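## Task

Get the AAA battery into the chest's middle-row drawer on the left, with left judged while facing the drawer fronts. Every other item must stay on the table. Drawers have no stops and can be pulled fully out. Dropping the battery into its drawer from a little above the rim is fine. All drawers must be closed at the end. The chest may slide a few centimetres or rotate a little but must stay upright. Anything held in place only by the robot at the end does not count.

## Robot and tools

Robot: two six-joint arms named left_arm and right_arm, each ending in a two-finger gripper with a wrist camera (cam_left_wrist, cam_right_wrist, both 616x616 fisheye). The arm names are labels only and say nothing about which side of an image is which.

World frame: origin on the table surface midway between the arms, +z up, +x pointing out over the table, left_arm on the +y side. Each result's state line lists, per arm, end_effector_position (metres), end_effector_quat_wxyz and linear/angular velocities (m/s, rad/s). Reported hand positions can be somewhat wrong, worse when the arm reaches far.

Gripper geometry: fingers extend along the gripper's +z axis and close along its y axis. end_effector_position is the spot between the pads when closed. Fingertips stick out about 33 mm past it when closed and 9 mm when fully open; while closing they travel roughly 24 mm further from the arm, so keep that clearance above any surface.

The 18-number row (used by execute_actions and move): every entry in [-1, 1], always both arms. Order: left dx, dy, dz, rx, ry, rz, left gripper position, force_limit, speed, then the same nine for the right arm. The first six per arm are an offset, not a pose, expressed in that gripper's own axes and measured from the gripper's pose in the latest result that shows it (before any such result in the scene, and for second or later calls within one reply, from where the hand is when the action begins). Scale: 1.0 equals 0.6 m of travel or 180 degrees; rx, ry, rz form a single rotation vector. All rows of one action use the same reference, they do not add up. An all-zero offset pulls the arm back to that reference; it does not mean hold still. To keep an arm put, send the offset back to its desired pose in the reply's first call and zeros afterward.

Gripper numbers are absolute commands. position: +1 fully open (140 mm), pads touch near -0.8, -1 closes until blocked. force_limit (parts up to 40 mm wide): -1 about 14 N, 0 about 60 N, +1 about 107 N. speed: -1 about 30 mm/s, 0 about 140, +1 about 250. To leave a gripper unchanged, resend its previous three numbers; a 0 is a real command.

Control: each step the commanded pose is clipped to within 70 mm and 16 degrees of the measured pose, then solved by damped inverse kinematics, favouring position over orientation. After an action ends the arm only reaches its last clipped pose, so read the result and send the remainder. Elbows cannot fully straighten. Joint ranges: elbow -2.792 to 2.792 rad, all others -6.283 to 6.283.

execute_actions: "actions" is a list of zero or one item. Empty list: just returns the state. {"rows": [...], "steps": n}: up to 15 rows, n up to 15 (default 15), each step 1/30 s, last row repeated to fill. {"steps": n} alone is a wait of up to 300 steps counted from the previous result, reply time included. Optional "pictures" boolean. A rejected call sends nothing.

move: "target" is one 18-number row with the same offset rule; "speed" is top path speed in m/s, 0.002 to 0.5 (default 0.25), turning capped at twice that in rad/s. Both grippers follow straight paths that finish together, lasting 0.5 to 10 s (cut off at 10 s). Paths ignore obstacles and the other arm; hands can lag, drift and overshoot, especially near full stretch. Finger numbers are sent at the start. The path begins once the robot is still, or after 3 s. The move ends when paths are over and everything is at rest, or 5 s later. Its "move:" line reports the ending (done, off_target, moving, held, fault), each gripper's distance from its target, and limits: paced = the sent pose was clipped; held = a safety check blocked some steps, after which the arm may suddenly move fast. An ending naming one arm means the other finished fine.

wait: "seconds" 0 to 10; nothing new is sent meanwhile.

zoom_image: "camera" (cam_left_wrist or cam_right_wrist) and "region" [x0, y0, x1, y1] in pixels, top-left origin, no larger than 504 by 504.

finished_scene: "scene" is the current scene's number; it ends that scene for good and reports success, then gives the next task. Replying without any tool call ends everything.

Result lines: object_status 0 moving, 1 blocked while opening, 2 blocked while closing (a grip), 3 at target or pads touching (thin items may still be held). position_measured is in counts, 3 open to 230 pads touching, not linear. To grasp, send -1 and confirm status 2. Stopped fingers stay put until position changes by at least 0.01 or the object yields; to squeeze harder, raise force_limit and switch -1 to -0.98 or back. "pose unreachable" means the clearance check altered or blocked that arm's command; HELD marks affected steps. "Hand target" shows where each gripper is being driven. MOTOR HOT warns of heating from holding loads; OVER-TEMPERATURE FAULT means the arm is braked until cool.

Things to avoid: a torque reaching a joint's load limit (waist and shoulder 306, elbow 144, wrist joints 40.5 N m, held weight included) or an external force of 144 N stops that arm for 10 s and it goes limp. Arms are stiff, so aiming even slightly past a firm contact can fault; faster contact hits harder. Keep the arms from striking each other. Do not knock or place anything off the table, drop or slam objects, or push hard. Held parts may occasionally be tugged briefly, so grip firmly.

Each tool is called after "Request:" by a JSON object that holds its "op" and its "data".

## Session

Request:
{"op": "execute_actions", "data": {"actions": []}}

Scene clock: 0.00 s of 7200.00 s.
left_arm: end_effector_position=(+0.8827, +0.8745, +0.2040) position_measured=3 object_status=3 end_effector_quat_wxyz=(-0.011, +0.993, -0.111, +0.034) end_effector_velocity=(-0.001, +0.001, -0.000) end_effector_angular_velocity=(-0.000, +0.001, +0.001) | right_arm: end_effector_position=(+0.0263, +0.3004, +0.3591) position_measured=3 object_status=3 end_effector_quat_wxyz=(+0.458, +0.233, +0.802, -0.306) end_effector_velocity=(+0.000, +0.000, -0.001) end_effector_angular_velocity=(-0.000, +0.000, +0.000)
Joint positions: left_arm=[ 0.442  0.751  0.946 -0.008  1.374  2.101] | right_arm=[ 1.723  0.83   0.886 -0.782  2.356  0.404]
Joint velocities: left_arm=[ 0.001 -0.     0.001 -0.     0.    -0.   ] | right_arm=[-0.     0.001 -0.     0.    -0.    -0.   ]
Hand target (left_arm): +0.883, +0.875, +0.204; -0.011, +0.993, -0.111, +0.034
Hand target (right_arm): +0.026, +0.300, +0.359; +0.458, +0.233, +0.802, -0.306
camera_calibration (this result's frames):
cam_left_wrist: T_world_to_cam=[[-0.304046, -0.950478, -0.0644065, 1.11686], [-0.904302, 0.266687, 0.333341, 0.50545], [-0.299657, 0.159594, -0.940604, 0.507273], [0, 0, 0, 1]] pos_world=[0.948663, 0.845796, 0.380589]
cam_right_wrist: T_world_to_cam=[[0.542518, 0.705812, -0.455526, -0.0594364], [0.320282, 0.327512, 0.888907, -0.427396], [0.776591, -0.628144, -0.0483779, 0.376208], [0, 0, 0, 1]] pos_world=[-0.123028, 0.418241, 0.37104]

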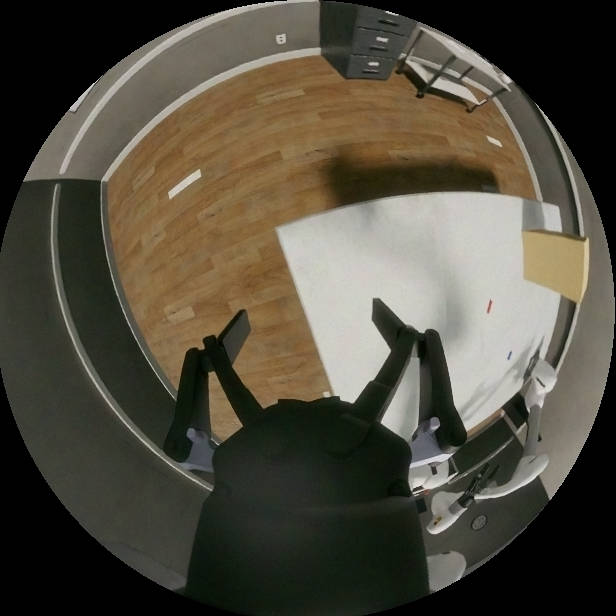

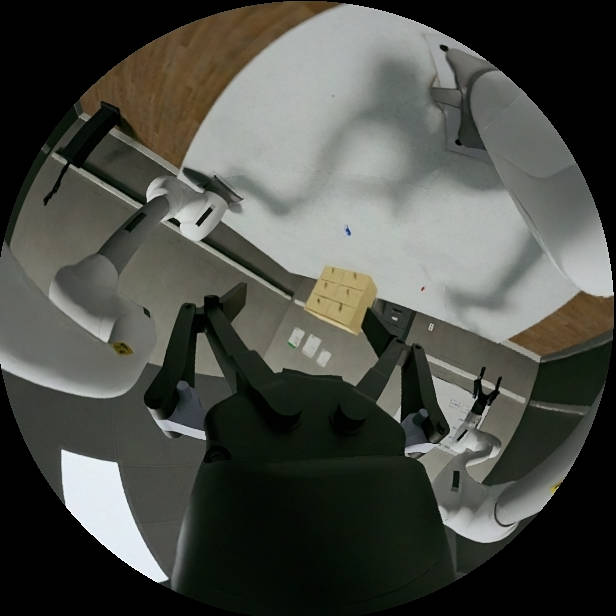

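Request:
{"op": "move", "data": {"target": [0,0,0,0,0,0,1,0,0,-0.237,0.042,0.96,0.066,0.357,0.875,1,0,0], "speed": 0.3}}

Scene clock: 11.23 s of 7200.00 s.
left_arm: end_effector_position=(+0.8827, +0.8745, +0.2040) position_measured=3 object_status=3 end_effector_quat_wxyz=(-0.011, +0.993, -0.111, +0.034) end_effector_velocity=(+0.001, -0.001, +0.000) end_effector_angular_velocity=(+0.000, -0.000, -0.001) | right_arm: end_effector_position=(+0.4506, -0.1006, +0.2504) position_measured=3 object_status=3 end_effector_quat_wxyz=(+0.002, +0.903, +0.002, +0.429) end_effector_velocity=(-0.000, +0.002, +0.001) end_effector_angular_velocity=(+0.001, -0.001, +0.002)
Joint positions: left_arm=[ 0.442  0.751  0.946 -0.008  1.374  2.101] | right_arm=[ 1.006 -0.081  2.239 -1.15   0.783  3.328]
Joint velocities: left_arm=[-0.001 -0.    -0.    -0.    -0.     0.   ] | right_arm=[ 0.003  0.    -0.001 -0.001  0.     0.001]
Hand target (left_arm): +0.883, +0.875, +0.204; -0.011, +0.993, -0.111, +0.034
Hand target (right_arm): +0.451, -0.101, +0.250; +0.003, +0.904, +0.003, +0.429
Off the commanded pose (left_arm): 0.000 m, 0 deg.
Off the commanded pose (right_arm): 0.001 m, 0 deg.
After step 90, 2.87 s passed at rest.
move: done
camera_calibration (this result's frames):
cam_left_wrist: T_world_to_cam=[[-0.304046, -0.950478, -0.0644065, 1.11686], [-0.904302, 0.266687, 0.333341, 0.50545], [-0.299657, 0.159594, -0.940604, 0.507273], [0, 0, 0, 1]] pos_world=[0.948663, 0.845796, 0.380589]
cam_right_wrist: T_world_to_cam=[[0.13737, -0.976366, 0.166848, -0.198643], [-0.871847, -0.199131, -0.44747, 0.483473], [0.470119, -0.0839971, -0.878597, 0.190252], [0, 0, 0, 1]] pos_world=[0.359361, -0.0816932, 0.416638]

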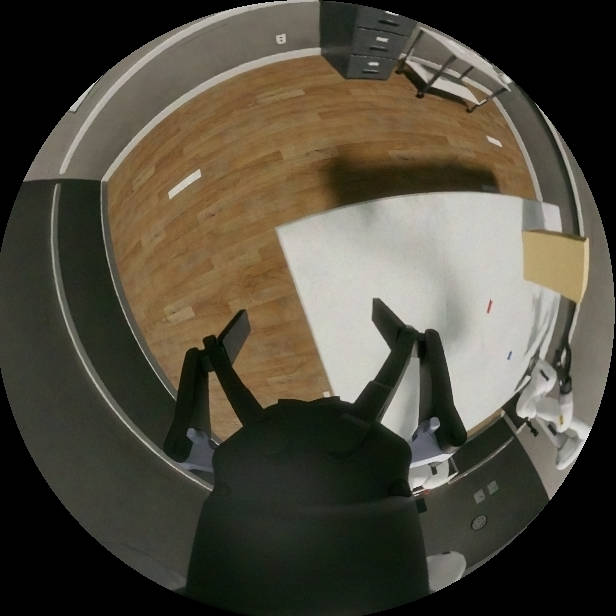

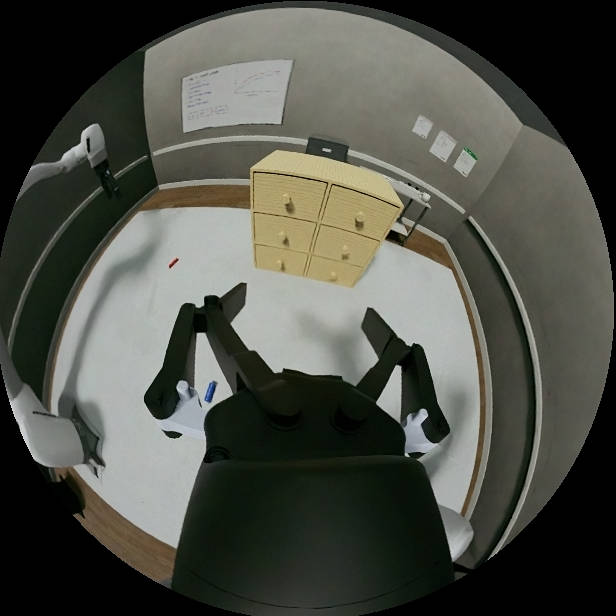

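Request:
{"op": "zoom_image", "data": {"camera": "cam_right_wrist", "region": [150,140,420,420]}}

Region (150, 140, 420, 420) of cam_right_wrist's 616x616 image, scaled by 1.800, with more detail than that image has; it fills the left 486 columns of this view, and the rest is white.

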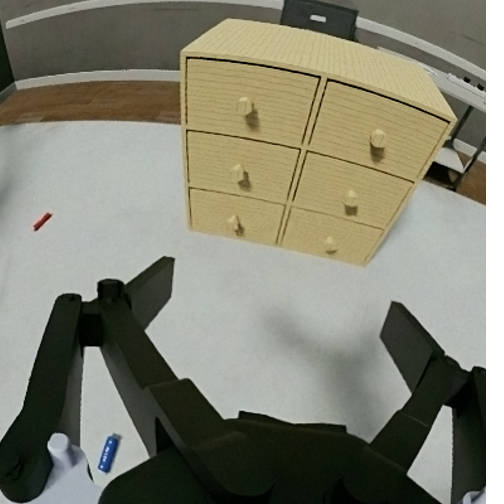

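Request:
{"op": "move", "data": {"target": [-0.178,0.963,0.10,0,0,-0.933,0,0,0,0.072,-0.117,0.307,0,0,0,-0.3,0,0], "speed": 0.3}}

Scene clock: 30.20 s of 7200.00 s.
left_arm: end_effector_position=(+0.6567, +0.3351, +0.1213) position_measured=129 object_status=3 end_effector_quat_wxyz=(+0.033, +0.215, +0.976, +0.014) end_effector_velocity=(-0.000, -0.001, +0.000) end_effector_angular_velocity=(-0.000, -0.000, -0.000) | right_arm: end_effector_position=(+0.6204, -0.0307, +0.1665) position_measured=167 object_status=3 end_effector_quat_wxyz=(+0.003, +0.903, +0.003, +0.429) end_effector_velocity=(-0.001, -0.001, -0.002) end_effector_angular_velocity=(-0.002, +0.002, -0.001)
Joint positions: left_arm=[-0.207  0.394  1.685  0.043  1.    -1.502] | right_arm=[ 0.828  0.256  2.051 -1.38   0.604  3.483]
Joint velocities: left_arm=[-0.001 -0.    -0.     0.     0.    -0.001] | right_arm=[-0.     0.001  0.001  0.     0.     0.   ]
Hand target (left_arm): +0.657, +0.335, +0.121; +0.033, +0.215, +0.976, +0.014
Hand target (right_arm): +0.620, -0.031, +0.167; +0.003, +0.903, +0.003, +0.429
Off the commanded pose (left_arm): 0.001 m, 0 deg.
Off the commanded pose (right_arm): 0.000 m, 0 deg.
After step 90, 10.70 s passed at rest.
move: done
camera_calibration (this result's frames):
cam_left_wrist: T_world_to_cam=[[0.500125, 0.865792, 0.0167395, -0.616456], [0.772866, -0.454998, 0.442329, -0.400307], [0.390581, -0.208282, -0.896697, 0.112503], [0, 0, 0, 1]] pos_world=[0.573748, 0.375016, 0.288267]
cam_right_wrist: T_world_to_cam=[[0.137541, -0.976286, 0.167177, -0.139842], [-0.871741, -0.199447, -0.447535, 0.607864], [0.470265, -0.0841809, -0.878501, 0.0424639], [0, 0, 0, 1]] pos_world=[0.529165, -0.0117145, 0.332724]

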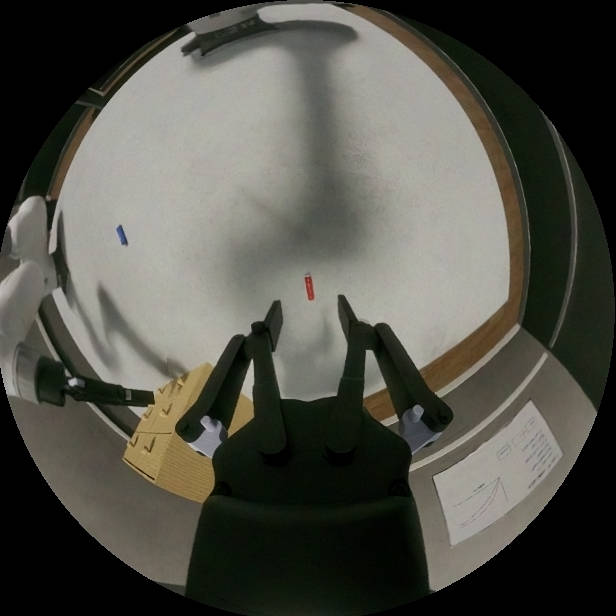

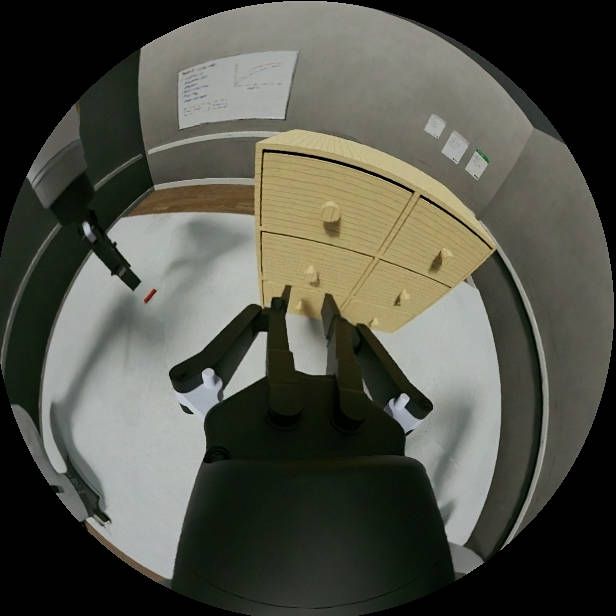

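Request:
{"op": "move", "data": {"target": [-0.008,0.004,0.141,0,0,0,0,0,0,0.039,0,0.061,0,0,0,-0.3,0,0], "speed": 0.1}}

Request:
{"op": "execute_actions", "data": {"actions": [{"rows":[[0,0,0,0,0,0,-1,0,0,0,0,0,0,0,0,-0.3,0,0]],"steps":15}]}}

Request:
{"op": "zoom_image", "data": {"camera": "cam_right_wrist", "region": [220,180,400,360]}}

Scene clock: 36.13 s of 7200.00 s.
left_arm: end_effector_position=(+0.6680, +0.3362, +0.0372) position_measured=129 object_status=3 end_effector_quat_wxyz=(+0.033, +0.215, +0.976, +0.014) end_effector_velocity=(+0.001, -0.000, +0.000) end_effector_angular_velocity=(-0.001, -0.001, +0.000) | right_arm: end_effector_position=(+0.6635, -0.0307, +0.1614) position_measured=167 object_status=3 end_effector_quat_wxyz=(+0.003, +0.903, +0.003, +0.429) end_effector_velocity=(-0.000, -0.001, -0.001) end_effector_angular_velocity=(-0.001, +0.001, -0.001)
Joint positions: left_arm=[-0.201  0.483  1.726  0.046  0.871 -1.502] | right_arm=[ 0.776  0.301  2.    -1.395  0.567  3.46 ]
Joint velocities: left_arm=[ 0.     0.    -0.    -0.    -0.001  0.   ] | right_arm=[-0.     0.002  0.001  0.     0.     0.   ]
Hand target (left_arm): +0.668, +0.336, +0.037; +0.033, +0.215, +0.976, +0.014
Hand target (right_arm): +0.664, -0.031, +0.161; +0.003, +0.903, +0.003, +0.429
Off the commanded pose (left_arm): 0.000 m, 0 deg.
Off the commanded pose (right_arm): 0.000 m, 0 deg.
After step 90, 1.80 s passed at rest.
move: done
camera_calibration (this result's frames):
cam_left_wrist: T_world_to_cam=[[0.500357, 0.865659, 0.0166682, -0.621788], [0.772793, -0.455196, 0.442253, -0.371219], [0.390427, -0.208403, -0.896736, 0.0330473], [0, 0, 0, 1]] pos_world=[0.585089, 0.376166, 0.204171]
cam_right_wrist: T_world_to_cam=[[0.137593, -0.976259, 0.167293, -0.144959], [-0.871707, -0.199552, -0.447556, 0.643172], [0.470314, -0.0842499, -0.878468, 0.0176762], [0, 0, 0, 1]] pos_world=[0.57229, -0.011682, 0.327635]

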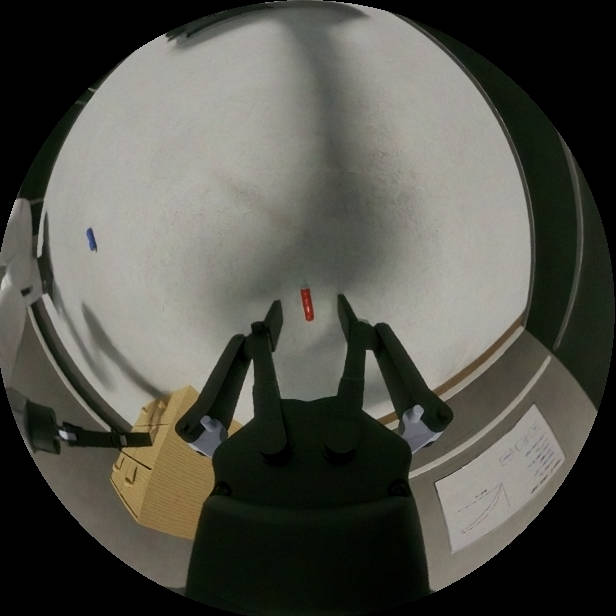

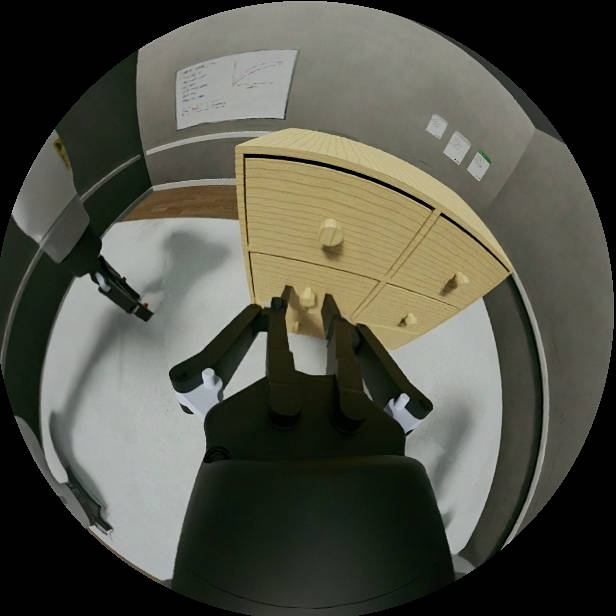

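Scene clock: 36.63 s of 7200.00 s.
left_arm: end_effector_position=(+0.6680, +0.3362, +0.0372) position_measured=220 object_status=0 end_effector_quat_wxyz=(+0.033, +0.215, +0.976, +0.014) end_effector_velocity=(-0.000, +0.001, -0.000) end_effector_angular_velocity=(+0.000, +0.000, +0.001) | right_arm: end_effector_position=(+0.6635, -0.0307, +0.1614) position_measured=167 object_status=3 end_effector_quat_wxyz=(+0.003, +0.903, +0.003, +0.429) end_effector_velocity=(-0.001, -0.000, -0.001) end_effector_angular_velocity=(-0.001, +0.002, +0.001)
Joint positions: left_arm=[-0.201  0.483  1.726  0.046  0.871 -1.502] | right_arm=[ 0.776  0.301  2.    -1.395  0.567  3.46 ]
Joint velocities: left_arm=[ 0.001 -0.     0.001 -0.    -0.     0.   ] | right_arm=[ 0.001 -0.001  0.002  0.001 -0.    -0.   ]
Hand target (left_arm): +0.668, +0.336, +0.037; +0.033, +0.215, +0.976, +0.014
Hand target (right_arm): +0.664, -0.031, +0.161; +0.003, +0.903, +0.003, +0.429
Off the commanded pose (left_arm): 0.000 m, 0 deg.
Off the commanded pose (right_arm): 0.000 m, 0 deg.
Steps of this call (steps 1 to 15: all 15 steps of this action). Readings (end_effector_position | what the end effector reports):
1: left_arm (+0.6680, +0.3362, +0.0372) | right_arm (+0.6635, -0.0307, +0.1614) | left_arm position_measured=129 object_status=0 | right_arm position_measured=167 object_status=3
2: left_arm (+0.6680, +0.3362, +0.0372) | right_arm (+0.6635, -0.0307, +0.1614) | left_arm position_measured=131 object_status=0 | right_arm position_measured=167 object_status=3
4: left_arm (+0.6680, +0.3362, +0.0372) | right_arm (+0.6635, -0.0307, +0.1614) | left_arm position_measured=146 object_status=0 | right_arm position_measured=167 object_status=3
8: left_arm (+0.6680, +0.3362, +0.0372) | right_arm (+0.6635, -0.0307, +0.1614) | left_arm position_measured=176 object_status=0 | right_arm position_measured=167 object_status=3
15: the state above
camera_calibration (this result's frames):
cam_left_wrist: T_world_to_cam=[[0.500357, 0.865659, 0.0166684, -0.621788], [0.772793, -0.455195, 0.442254, -0.371219], [0.390428, -0.208404, -0.896735, 0.0330463], [0, 0, 0, 1]] pos_world=[0.585089, 0.376166, 0.204171]
cam_right_wrist: T_world_to_cam=[[0.137586, -0.976259, 0.167296, -0.144959], [-0.871709, -0.199546, -0.447554, 0.643177], [0.470312, -0.0842562, -0.878469, 0.017672], [0, 0, 0, 1]] pos_world=[0.572296, -0.0116847, 0.327632]

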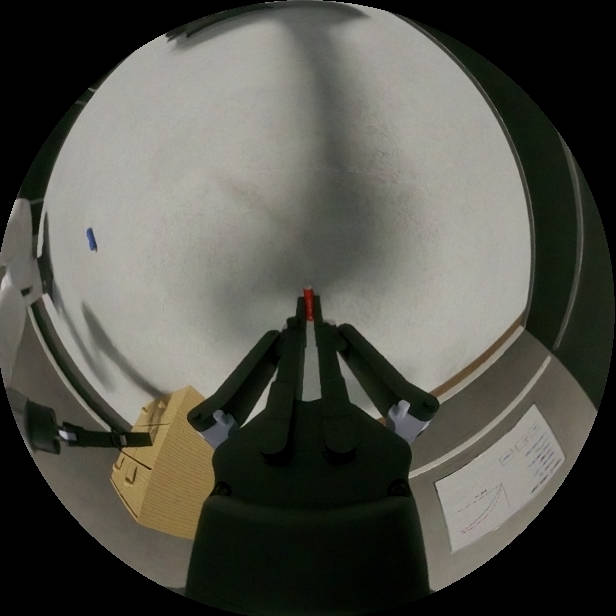

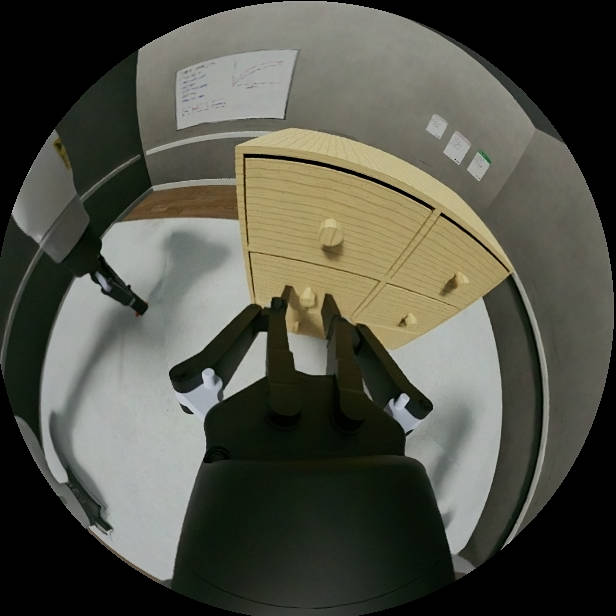

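Region (220, 180, 400, 360) of cam_right_wrist's 616x616 image, scaled by 2.800, with more detail than that image has.

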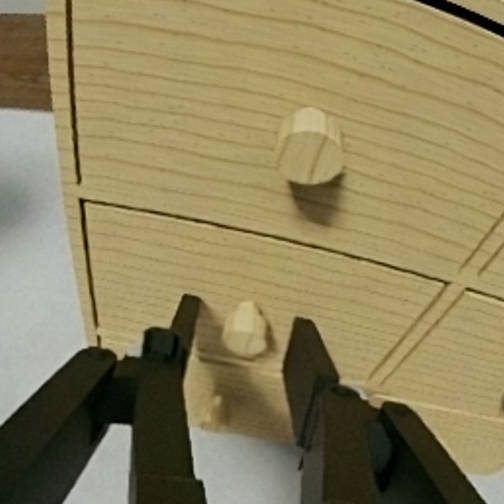

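Request:
{"op": "move", "data": {"target": [0,0,0,0,0,0,-1,0,0,0.005,0,0.022,0,0,0,-0.3,0,0], "speed": 0.08}}

Request:
{"op": "execute_actions", "data": {"actions": [{"rows":[[0,0,0,0,0,0,-1,0,0,0,0,0,0,0,0,-1,0,0]],"steps":15}]}}

Request:
{"op": "zoom_image", "data": {"camera": "cam_right_wrist", "region": [220,180,400,360]}}

Request:
{"op": "zoom_image", "data": {"camera": "cam_left_wrist", "region": [250,250,370,370]}}

Scene clock: 42.07 s of 7200.00 s.
left_arm: end_effector_position=(+0.6680, +0.3362, +0.0372) position_measured=220 object_status=2 end_effector_quat_wxyz=(+0.033, +0.215, +0.976, +0.014) end_effector_velocity=(+0.000, +0.001, -0.000) end_effector_angular_velocity=(+0.000, +0.000, +0.001) | right_arm: end_effector_position=(+0.6757, -0.0307, +0.1554) position_measured=167 object_status=3 end_effector_quat_wxyz=(+0.003, +0.903, +0.003, +0.429) end_effector_velocity=(+0.000, -0.001, +0.001) end_effector_angular_velocity=(-0.001, -0.001, -0.001)
Joint positions: left_arm=[-0.201  0.483  1.726  0.046  0.871 -1.502] | right_arm=[ 0.763  0.319  1.988 -1.411  0.557  3.468]
Joint velocities: left_arm=[ 0.001  0.     0.     0.    -0.    -0.   ] | right_arm=[-0.    -0.001  0.     0.     0.001 -0.   ]
Hand target (left_arm): +0.668, +0.336, +0.037; +0.033, +0.215, +0.976, +0.014
Hand target (right_arm): +0.676, -0.031, +0.155; +0.003, +0.903, +0.003, +0.429
Off the commanded pose (left_arm): 0.000 m, 0 deg.
Off the commanded pose (right_arm): 0.000 m, 0 deg.
After step 90, 1.73 s passed at rest.
move: done
camera_calibration (this result's frames):
cam_left_wrist: T_world_to_cam=[[0.500357, 0.865659, 0.0166683, -0.621788], [0.772793, -0.455195, 0.442254, -0.371219], [0.390428, -0.208404, -0.896735, 0.0330463], [0, 0, 0, 1]] pos_world=[0.585089, 0.376166, 0.204171]
cam_right_wrist: T_world_to_cam=[[0.137597, -0.976253, 0.167325, -0.145649], [-0.871704, -0.19957, -0.447552, 0.651012], [0.470317, -0.0842762, -0.878464, 0.00665828], [0, 0, 0, 1]] pos_world=[0.584399, -0.0117061, 0.321581]

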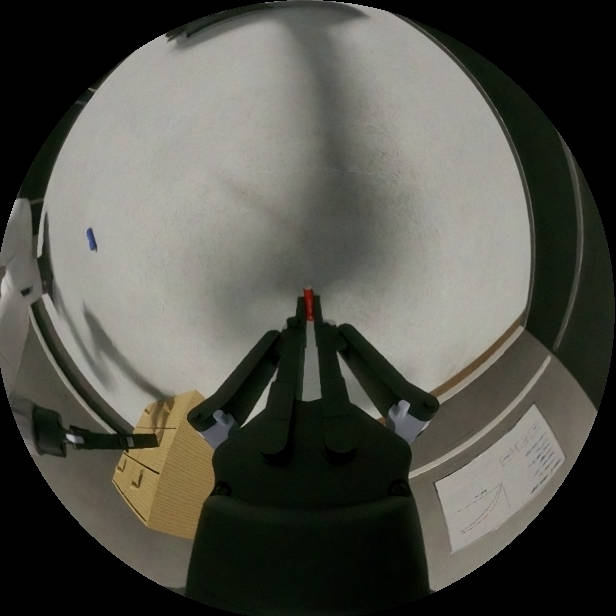

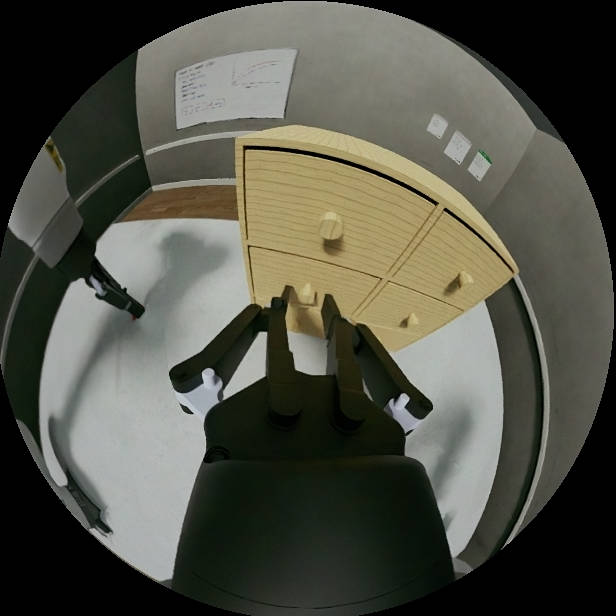

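Scene clock: 42.57 s of 7200.00 s.
left_arm: end_effector_position=(+0.6680, +0.3362, +0.0372) position_measured=220 object_status=2 end_effector_quat_wxyz=(+0.033, +0.215, +0.976, +0.014) end_effector_velocity=(-0.000, +0.001, -0.000) end_effector_angular_velocity=(+0.000, -0.000, +0.000) | right_arm: end_effector_position=(+0.6757, -0.0307, +0.1553) position_measured=212 object_status=2 end_effector_quat_wxyz=(+0.003, +0.903, +0.003, +0.429) end_effector_velocity=(+0.000, +0.000, +0.001) end_effector_angular_velocity=(+0.000, -0.002, -0.001)
Joint positions: left_arm=[-0.201  0.483  1.726  0.046  0.871 -1.502] | right_arm=[ 0.762  0.319  1.988 -1.411  0.556  3.468]
Joint velocities: left_arm=[ 0.001 -0.     0.001  0.    -0.001 -0.   ] | right_arm=[ 0.001 -0.001 -0.001  0.     0.002 -0.   ]
Hand target (left_arm): +0.668, +0.336, +0.037; +0.033, +0.215, +0.976, +0.014
Hand target (right_arm): +0.676, -0.031, +0.155; +0.003, +0.903, +0.003, +0.429
Off the commanded pose (left_arm): 0.000 m, 0 deg.
Off the commanded pose (right_arm): 0.000 m, 0 deg.
Steps of this call (steps 1 to 15: all 15 steps of this action). Readings (end_effector_position | what the end effector reports):
1: left_arm (+0.6680, +0.3362, +0.0372) | right_arm (+0.6757, -0.0307, +0.1554) | left_arm position_measured=220 object_status=2 | right_arm position_measured=167 object_status=0
2: left_arm (+0.6680, +0.3362, +0.0372) | right_arm (+0.6757, -0.0308, +0.1554) | left_arm position_measured=220 object_status=2 | right_arm position_measured=169 object_status=0
4: left_arm (+0.6680, +0.3362, +0.0372) | right_arm (+0.6757, -0.0308, +0.1553) | left_arm position_measured=220 object_status=2 | right_arm position_measured=185 object_status=0
8: left_arm (+0.6680, +0.3362, +0.0372) | right_arm (+0.6757, -0.0307, +0.1553) | left_arm position_measured=220 object_status=2 | right_arm position_measured=212 object_status=0
15: the state above
camera_calibration (this result's frames):
cam_left_wrist: T_world_to_cam=[[0.500357, 0.865659, 0.0166684, -0.621788], [0.772793, -0.455195, 0.442254, -0.371219], [0.390428, -0.208404, -0.896735, 0.0330463], [0, 0, 0, 1]] pos_world=[0.585089, 0.376166, 0.204171]
cam_right_wrist: T_world_to_cam=[[0.137617, -0.976253, 0.167309, -0.145672], [-0.871737, -0.199573, -0.447488, 0.651042], [0.470252, -0.0842673, -0.8785, 0.00660955], [0, 0, 0, 1]] pos_world=[0.584476, -0.0117251, 0.321512]

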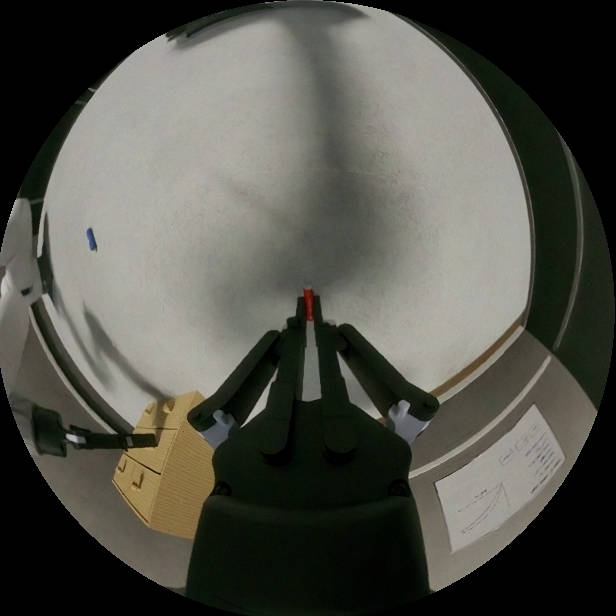

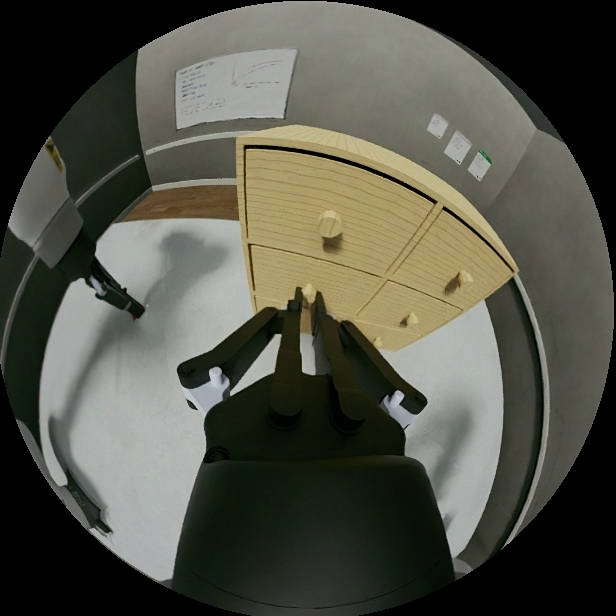

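Region (220, 180, 400, 360) of cam_right_wrist's 616x616 image, scaled by 2.800, with more detail than that image has.

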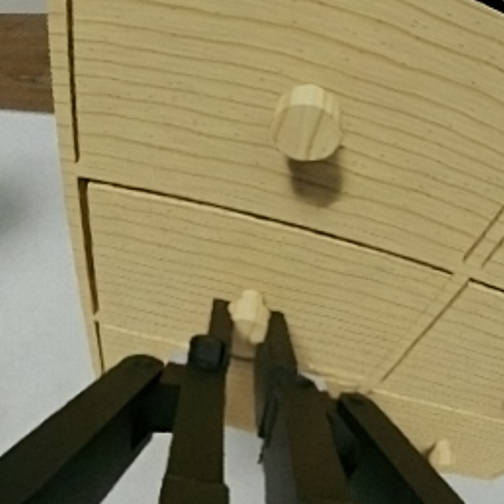

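Region (250, 250, 370, 370) of cam_left_wrist's 616x616 image, scaled by 4.200, with more detail than that image has.

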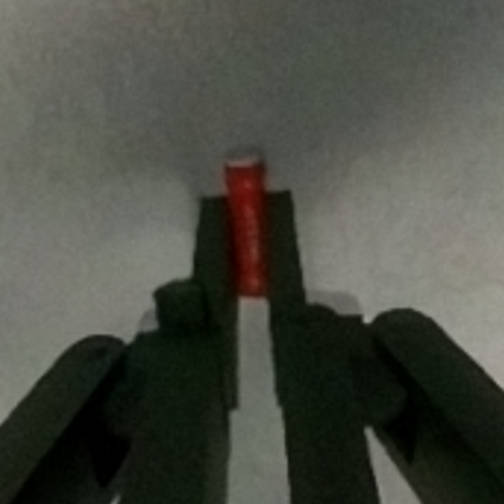

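Request:
{"op": "move", "data": {"target": [0,0,-0.3,0,0,0,-1,0,0,-0.079,-0.01,-0.096,0,0,0,-1,0,0], "speed": 0.07}}

Scene clock: 50.43 s of 7200.00 s.
left_arm: end_effector_position=(+0.6552, +0.3342, +0.2169) position_measured=220 object_status=2 end_effector_quat_wxyz=(+0.033, +0.215, +0.976, +0.014) end_effector_velocity=(+0.000, -0.001, +0.000) end_effector_angular_velocity=(-0.000, -0.001, -0.001) | right_arm: end_effector_position=(+0.6011, -0.0247, +0.1551) position_measured=212 object_status=2 end_effector_quat_wxyz=(+0.002, +0.903, +0.003, +0.429) end_effector_velocity=(+0.000, -0.000, +0.000) end_effector_angular_velocity=(+0.001, -0.000, -0.000)
Joint positions: left_arm=[-0.209  0.328  1.591  0.039  1.16  -1.497] | right_arm=[ 0.86   0.26   2.074 -1.401  0.622  3.536]
Joint velocities: left_arm=[-0.001 -0.    -0.    -0.    -0.001  0.   ] | right_arm=[-0.001 -0.    -0.     0.    -0.     0.   ]
Hand target (left_arm): +0.655, +0.334, +0.217; +0.033, +0.215, +0.976, +0.014
Hand target (right_arm): +0.601, -0.025, +0.155; +0.002, +0.903, +0.003, +0.429
Off the commanded pose (left_arm): 0.000 m, 0 deg.
Off the commanded pose (right_arm): 0.000 m, 0 deg.
After step 90, 2.03 s passed at rest.
move: done
camera_calibration (this result's frames):
cam_left_wrist: T_world_to_cam=[[0.500025, 0.865848, 0.0168116, -0.616517], [0.772931, -0.454953, 0.442262, -0.441836], [0.39058, -0.208148, -0.896729, 0.198603], [0, 0, 0, 1]] pos_world=[0.572212, 0.374134, 0.383865]
cam_right_wrist: T_world_to_cam=[[0.137654, -0.976295, 0.167032, -0.12952], [-0.871764, -0.199474, -0.447479, 0.587109], [0.47019, -0.084015, -0.878557, 0.0420868], [0, 0, 0, 1]] pos_world=[0.509861, -0.00580132, 0.321329]

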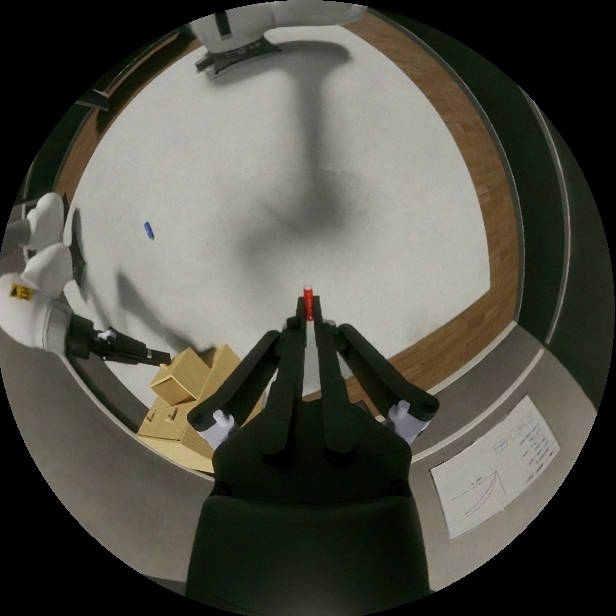

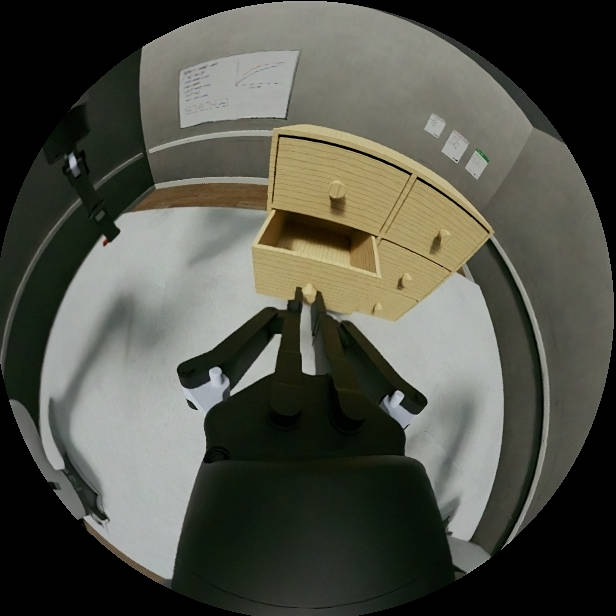

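Request:
{"op": "execute_actions", "data": {"actions": [{"rows":[[0,0,0,0,0,0,-1,0,0,0,0,0,0,0,0,-0.3,0,0]],"steps":12}], "pictures": false}}

Request:
{"op": "move", "data": {"target": [0,0,0,0,0,0,-1,0,0,0,0,-0.16,0,0,0,-0.3,0,0]}}

Request:
{"op": "move", "data": {"target": [0,0,0,0,0,0,-1,0,0,-0.12,0.36,-0.05,0,0,0,-0.3,0,0]}}

Request:
{"op": "move", "data": {"target": [-0.173,-0.567,-0.17,-0.027,-0.143,-0.137,-1,0,0,0,0,0,0,0,0,-0.3,0,0]}}

Scene clock: 58.43 s of 7200.00 s.
left_arm: end_effector_position=(+0.6552, +0.3342, +0.2168) position_measured=220 object_status=2 end_effector_quat_wxyz=(+0.033, +0.215, +0.976, +0.014) end_effector_velocity=(-0.000, -0.001, +0.000) end_effector_angular_velocity=(-0.000, -0.000, -0.001) | right_arm: end_effector_position=(+0.6011, -0.0247, +0.1551) position_measured=167 object_status=0 end_effector_quat_wxyz=(+0.002, +0.903, +0.003, +0.429) end_effector_velocity=(+0.000, +0.000, +0.001) end_effector_angular_velocity=(+0.000, -0.001, -0.000)
Joint positions: left_arm=[-0.209  0.328  1.591  0.039  1.16  -1.497] | right_arm=[ 0.86   0.26   2.074 -1.401  0.622  3.536]
Joint velocities: left_arm=[-0.001 -0.     0.    -0.    -0.     0.   ] | right_arm=[-0.    -0.    -0.001 -0.     0.001 -0.   ]
Hand target (left_arm): +0.655, +0.334, +0.217; +0.033, +0.215, +0.976, +0.014
Hand target (right_arm): +0.601, -0.025, +0.155; +0.002, +0.903, +0.003, +0.429
Off the commanded pose (left_arm): 0.000 m, 0 deg.
Off the commanded pose (right_arm): 0.000 m, 0 deg.
Steps of this call (steps 1 to 90: nothing new was sent; then 4.60 s passed at rest; steps 91 to 102: all 12 steps of this action). Readings (end_effector_position | what the end effector reports):
91: left_arm (+0.6552, +0.3342, +0.2168) | right_arm (+0.6011, -0.0247, +0.1551) | left_arm position_measured=220 object_status=2 | right_arm position_measured=212 object_status=0
92: left_arm (+0.6552, +0.3342, +0.2168) | right_arm (+0.6011, -0.0247, +0.1551) | left_arm position_measured=220 object_status=2 | right_arm position_measured=212 object_status=0
94: left_arm (+0.6552, +0.3342, +0.2168) | right_arm (+0.6011, -0.0247, +0.1551) | left_arm position_measured=220 object_status=2 | right_arm position_measured=194 object_status=0
98: left_arm (+0.6552, +0.3342, +0.2168) | right_arm (+0.6011, -0.0247, +0.1551) | left_arm position_measured=220 object_status=2 | right_arm position_measured=167 object_status=0
102: the state above

Scene clock: 59.43 s of 7200.00 s.
left_arm: end_effector_position=(+0.6552, +0.3342, +0.2169) position_measured=220 object_status=2 end_effector_quat_wxyz=(+0.033, +0.215, +0.976, +0.014) end_effector_velocity=(+0.000, -0.000, +0.000) end_effector_angular_velocity=(-0.000, -0.000, -0.000) | right_arm: end_effector_position=(+0.5268, -0.0246, +0.2159) position_measured=167 object_status=3 end_effector_quat_wxyz=(+0.003, +0.904, +0.003, +0.429) end_effector_velocity=(-0.000, +0.000, +0.001) end_effector_angular_velocity=(+0.000, -0.001, +0.000)
Joint positions: left_arm=[-0.209  0.328  1.591  0.039  1.16  -1.497] | right_arm=[ 0.966  0.125  2.103 -1.229  0.727  3.404]
Joint velocities: left_arm=[-0. -0. -0.  0. -0.  0.] | right_arm=[ 0.    -0.001 -0.    -0.     0.     0.   ]
Hand target (left_arm): +0.655, +0.334, +0.217; +0.033, +0.215, +0.976, +0.014
Hand target (right_arm): +0.527, -0.024, +0.216; +0.002, +0.904, +0.003, +0.429
Off the commanded pose (left_arm): 0.000 m, 0 deg.
Off the commanded pose (right_arm): 0.000 m, 0 deg.
move: done
camera_calibration (this result's frames):
cam_left_wrist: T_world_to_cam=[[0.500024, 0.865848, 0.0168176, -0.616522], [0.772918, -0.454948, 0.44229, -0.441862], [0.390607, -0.208157, -0.896714, 0.198594], [0, 0, 0, 1]] pos_world=[0.572227, 0.374129, 0.383882]
cam_right_wrist: T_world_to_cam=[[0.137514, -0.976319, 0.167006, -0.129189], [-0.871891, -0.199319, -0.447302, 0.549574], [0.469997, -0.0841005, -0.878653, 0.130567], [0, 0, 0, 1]] pos_world=[0.435567, -0.00560825, 0.382124]

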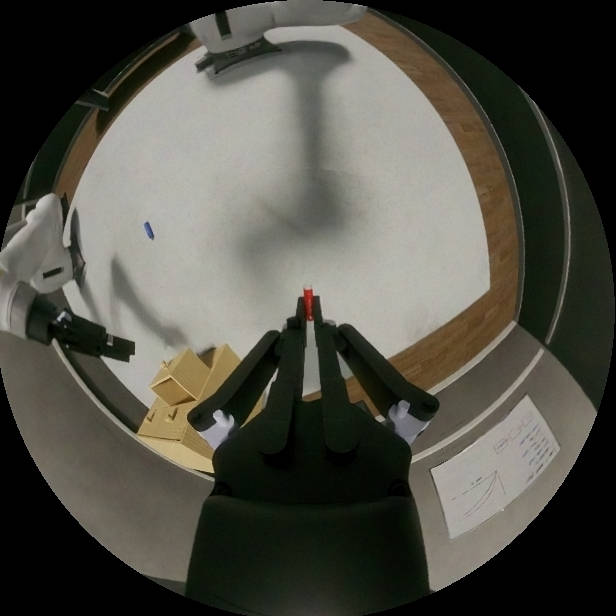

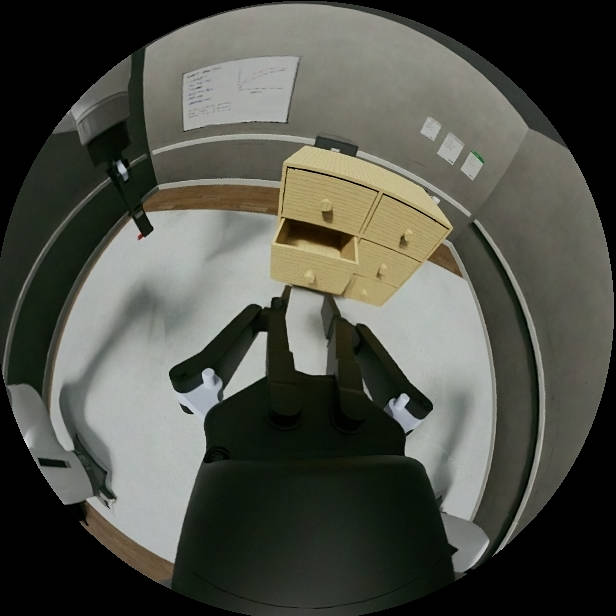

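Scene clock: 60.73 s of 7200.00 s.
left_arm: end_effector_position=(+0.6552, +0.3342, +0.2169) position_measured=220 object_status=2 end_effector_quat_wxyz=(+0.033, +0.215, +0.976, +0.014) end_effector_velocity=(+0.000, -0.001, +0.001) end_effector_angular_velocity=(-0.001, -0.002, -0.001) | right_arm: end_effector_position=(+0.4584, -0.2410, +0.1808) position_measured=167 object_status=3 end_effector_quat_wxyz=(+0.003, +0.903, +0.003, +0.429) end_effector_velocity=(+0.001, -0.000, +0.001) end_effector_angular_velocity=(+0.001, -0.002, -0.001)
Joint positions: left_arm=[-0.209  0.328  1.591  0.039  1.16  -1.497] | right_arm=[ 0.729 -0.183  2.479 -1.41   0.534  3.44 ]
Joint velocities: left_arm=[-0.001 -0.    -0.001 -0.    -0.001 -0.   ] | right_arm=[-0.001 -0.001 -0.001  0.     0.    -0.   ]
Hand target (left_arm): +0.655, +0.334, +0.217; +0.033, +0.215, +0.976, +0.014
Hand target (right_arm): +0.458, -0.241, +0.181; +0.003, +0.903, +0.003, +0.429
Off the commanded pose (left_arm): 0.000 m, 0 deg.
Off the commanded pose (right_arm): 0.000 m, 0 deg.
move: done
camera_calibration (this result's frames):
cam_left_wrist: T_world_to_cam=[[0.500024, 0.865848, 0.0168177, -0.616522], [0.772918, -0.454948, 0.44229, -0.441862], [0.390607, -0.208157, -0.896714, 0.198594], [0, 0, 0, 1]] pos_world=[0.572227, 0.374129, 0.383882]
cam_right_wrist: T_world_to_cam=[[0.137691, -0.976186, 0.167637, -0.325366], [-0.871737, -0.199787, -0.447393, 0.430975], [0.47023, -0.0845336, -0.878486, 0.11337], [0, 0, 0, 1]] pos_world=[0.367186, -0.22193, 0.346953]

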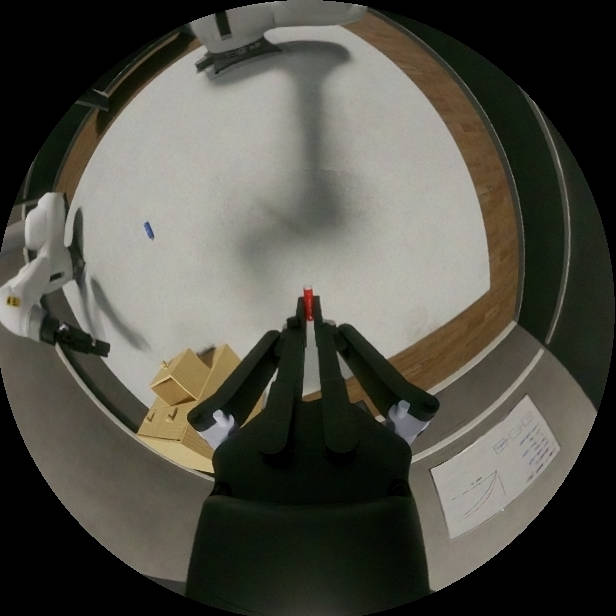

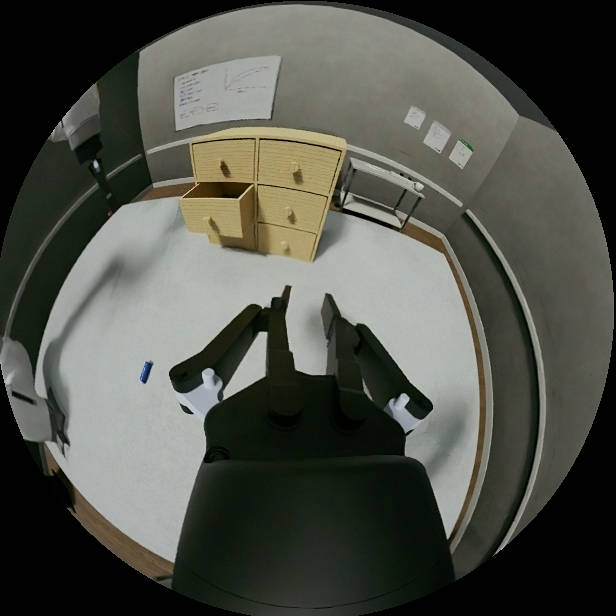

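Scene clock: 62.60 s of 7200.00 s.
left_arm: end_effector_position=(+0.5999, -0.0194, +0.3114) position_measured=220 object_status=2 end_effector_quat_wxyz=(+0.259, -0.001, +0.966, -0.001) end_effector_velocity=(-0.000, -0.001, -0.000) end_effector_angular_velocity=(+0.000, -0.000, -0.001) | right_arm: end_effector_position=(+0.4584, -0.2410, +0.1808) position_measured=167 object_status=3 end_effector_quat_wxyz=(+0.003, +0.903, +0.003, +0.429) end_effector_velocity=(+0.000, +0.000, +0.000) end_effector_angular_velocity=(+0.001, -0.000, -0.001)
Joint positions: left_arm=[-0.758  0.34   1.48   0.473  1.026 -2.654] | right_arm=[ 0.729 -0.183  2.479 -1.41   0.534  3.44 ]
Joint velocities: left_arm=[-0.001  0.001 -0.001  0.     0.    -0.   ] | right_arm=[-0.001 -0.    -0.001  0.    -0.    -0.   ]
Hand target (left_arm): +0.600, -0.019, +0.311; +0.259, -0.001, +0.966, -0.001
Hand target (right_arm): +0.458, -0.241, +0.181; +0.003, +0.903, +0.003, +0.429
Off the commanded pose (left_arm): 0.001 m, 0 deg.
Off the commanded pose (right_arm): 0.000 m, 0 deg.
move: done
camera_calibration (this result's frames):
cam_left_wrist: T_world_to_cam=[[0.0911438, 0.995697, 0.016739, -0.0364465], [0.597319, -0.0681112, 0.799106, -0.600096], [0.796808, -0.0628351, -0.600957, -0.101628], [0, 0, 0, 1]] pos_world=[0.442748, -0.0109694, 0.419077]
cam_right_wrist: T_world_to_cam=[[0.137683, -0.976187, 0.167637, -0.325374], [-0.871737, -0.19978, -0.447394, 0.430969], [0.470231, -0.0845367, -0.878485, 0.11337], [0, 0, 0, 1]] pos_world=[0.36718, -0.221943, 0.346952]

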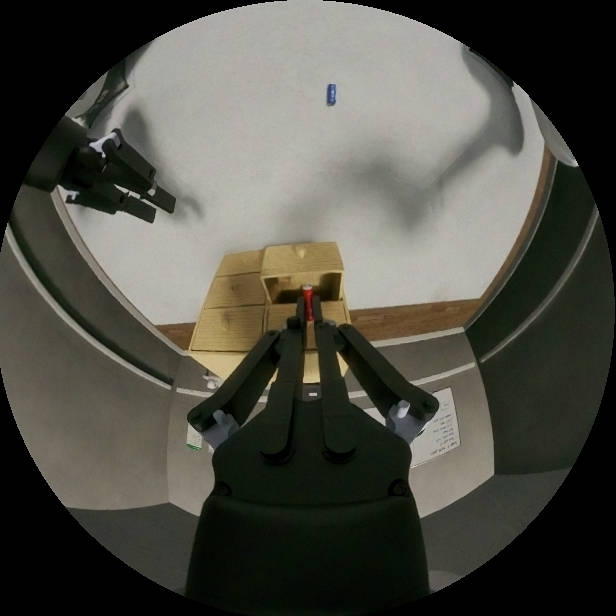

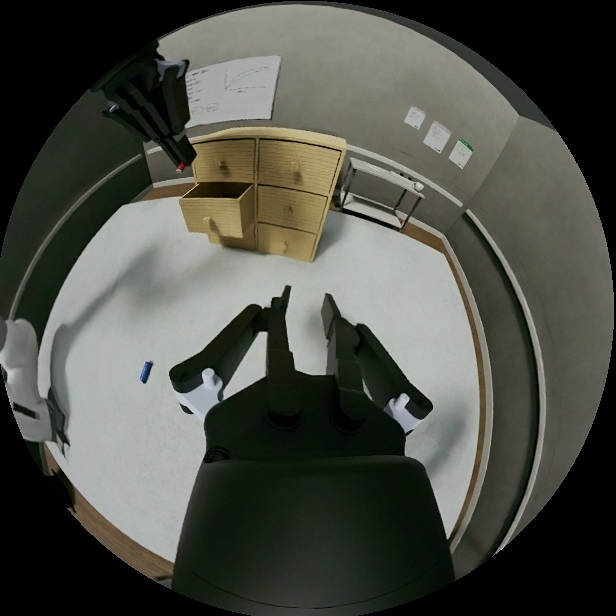

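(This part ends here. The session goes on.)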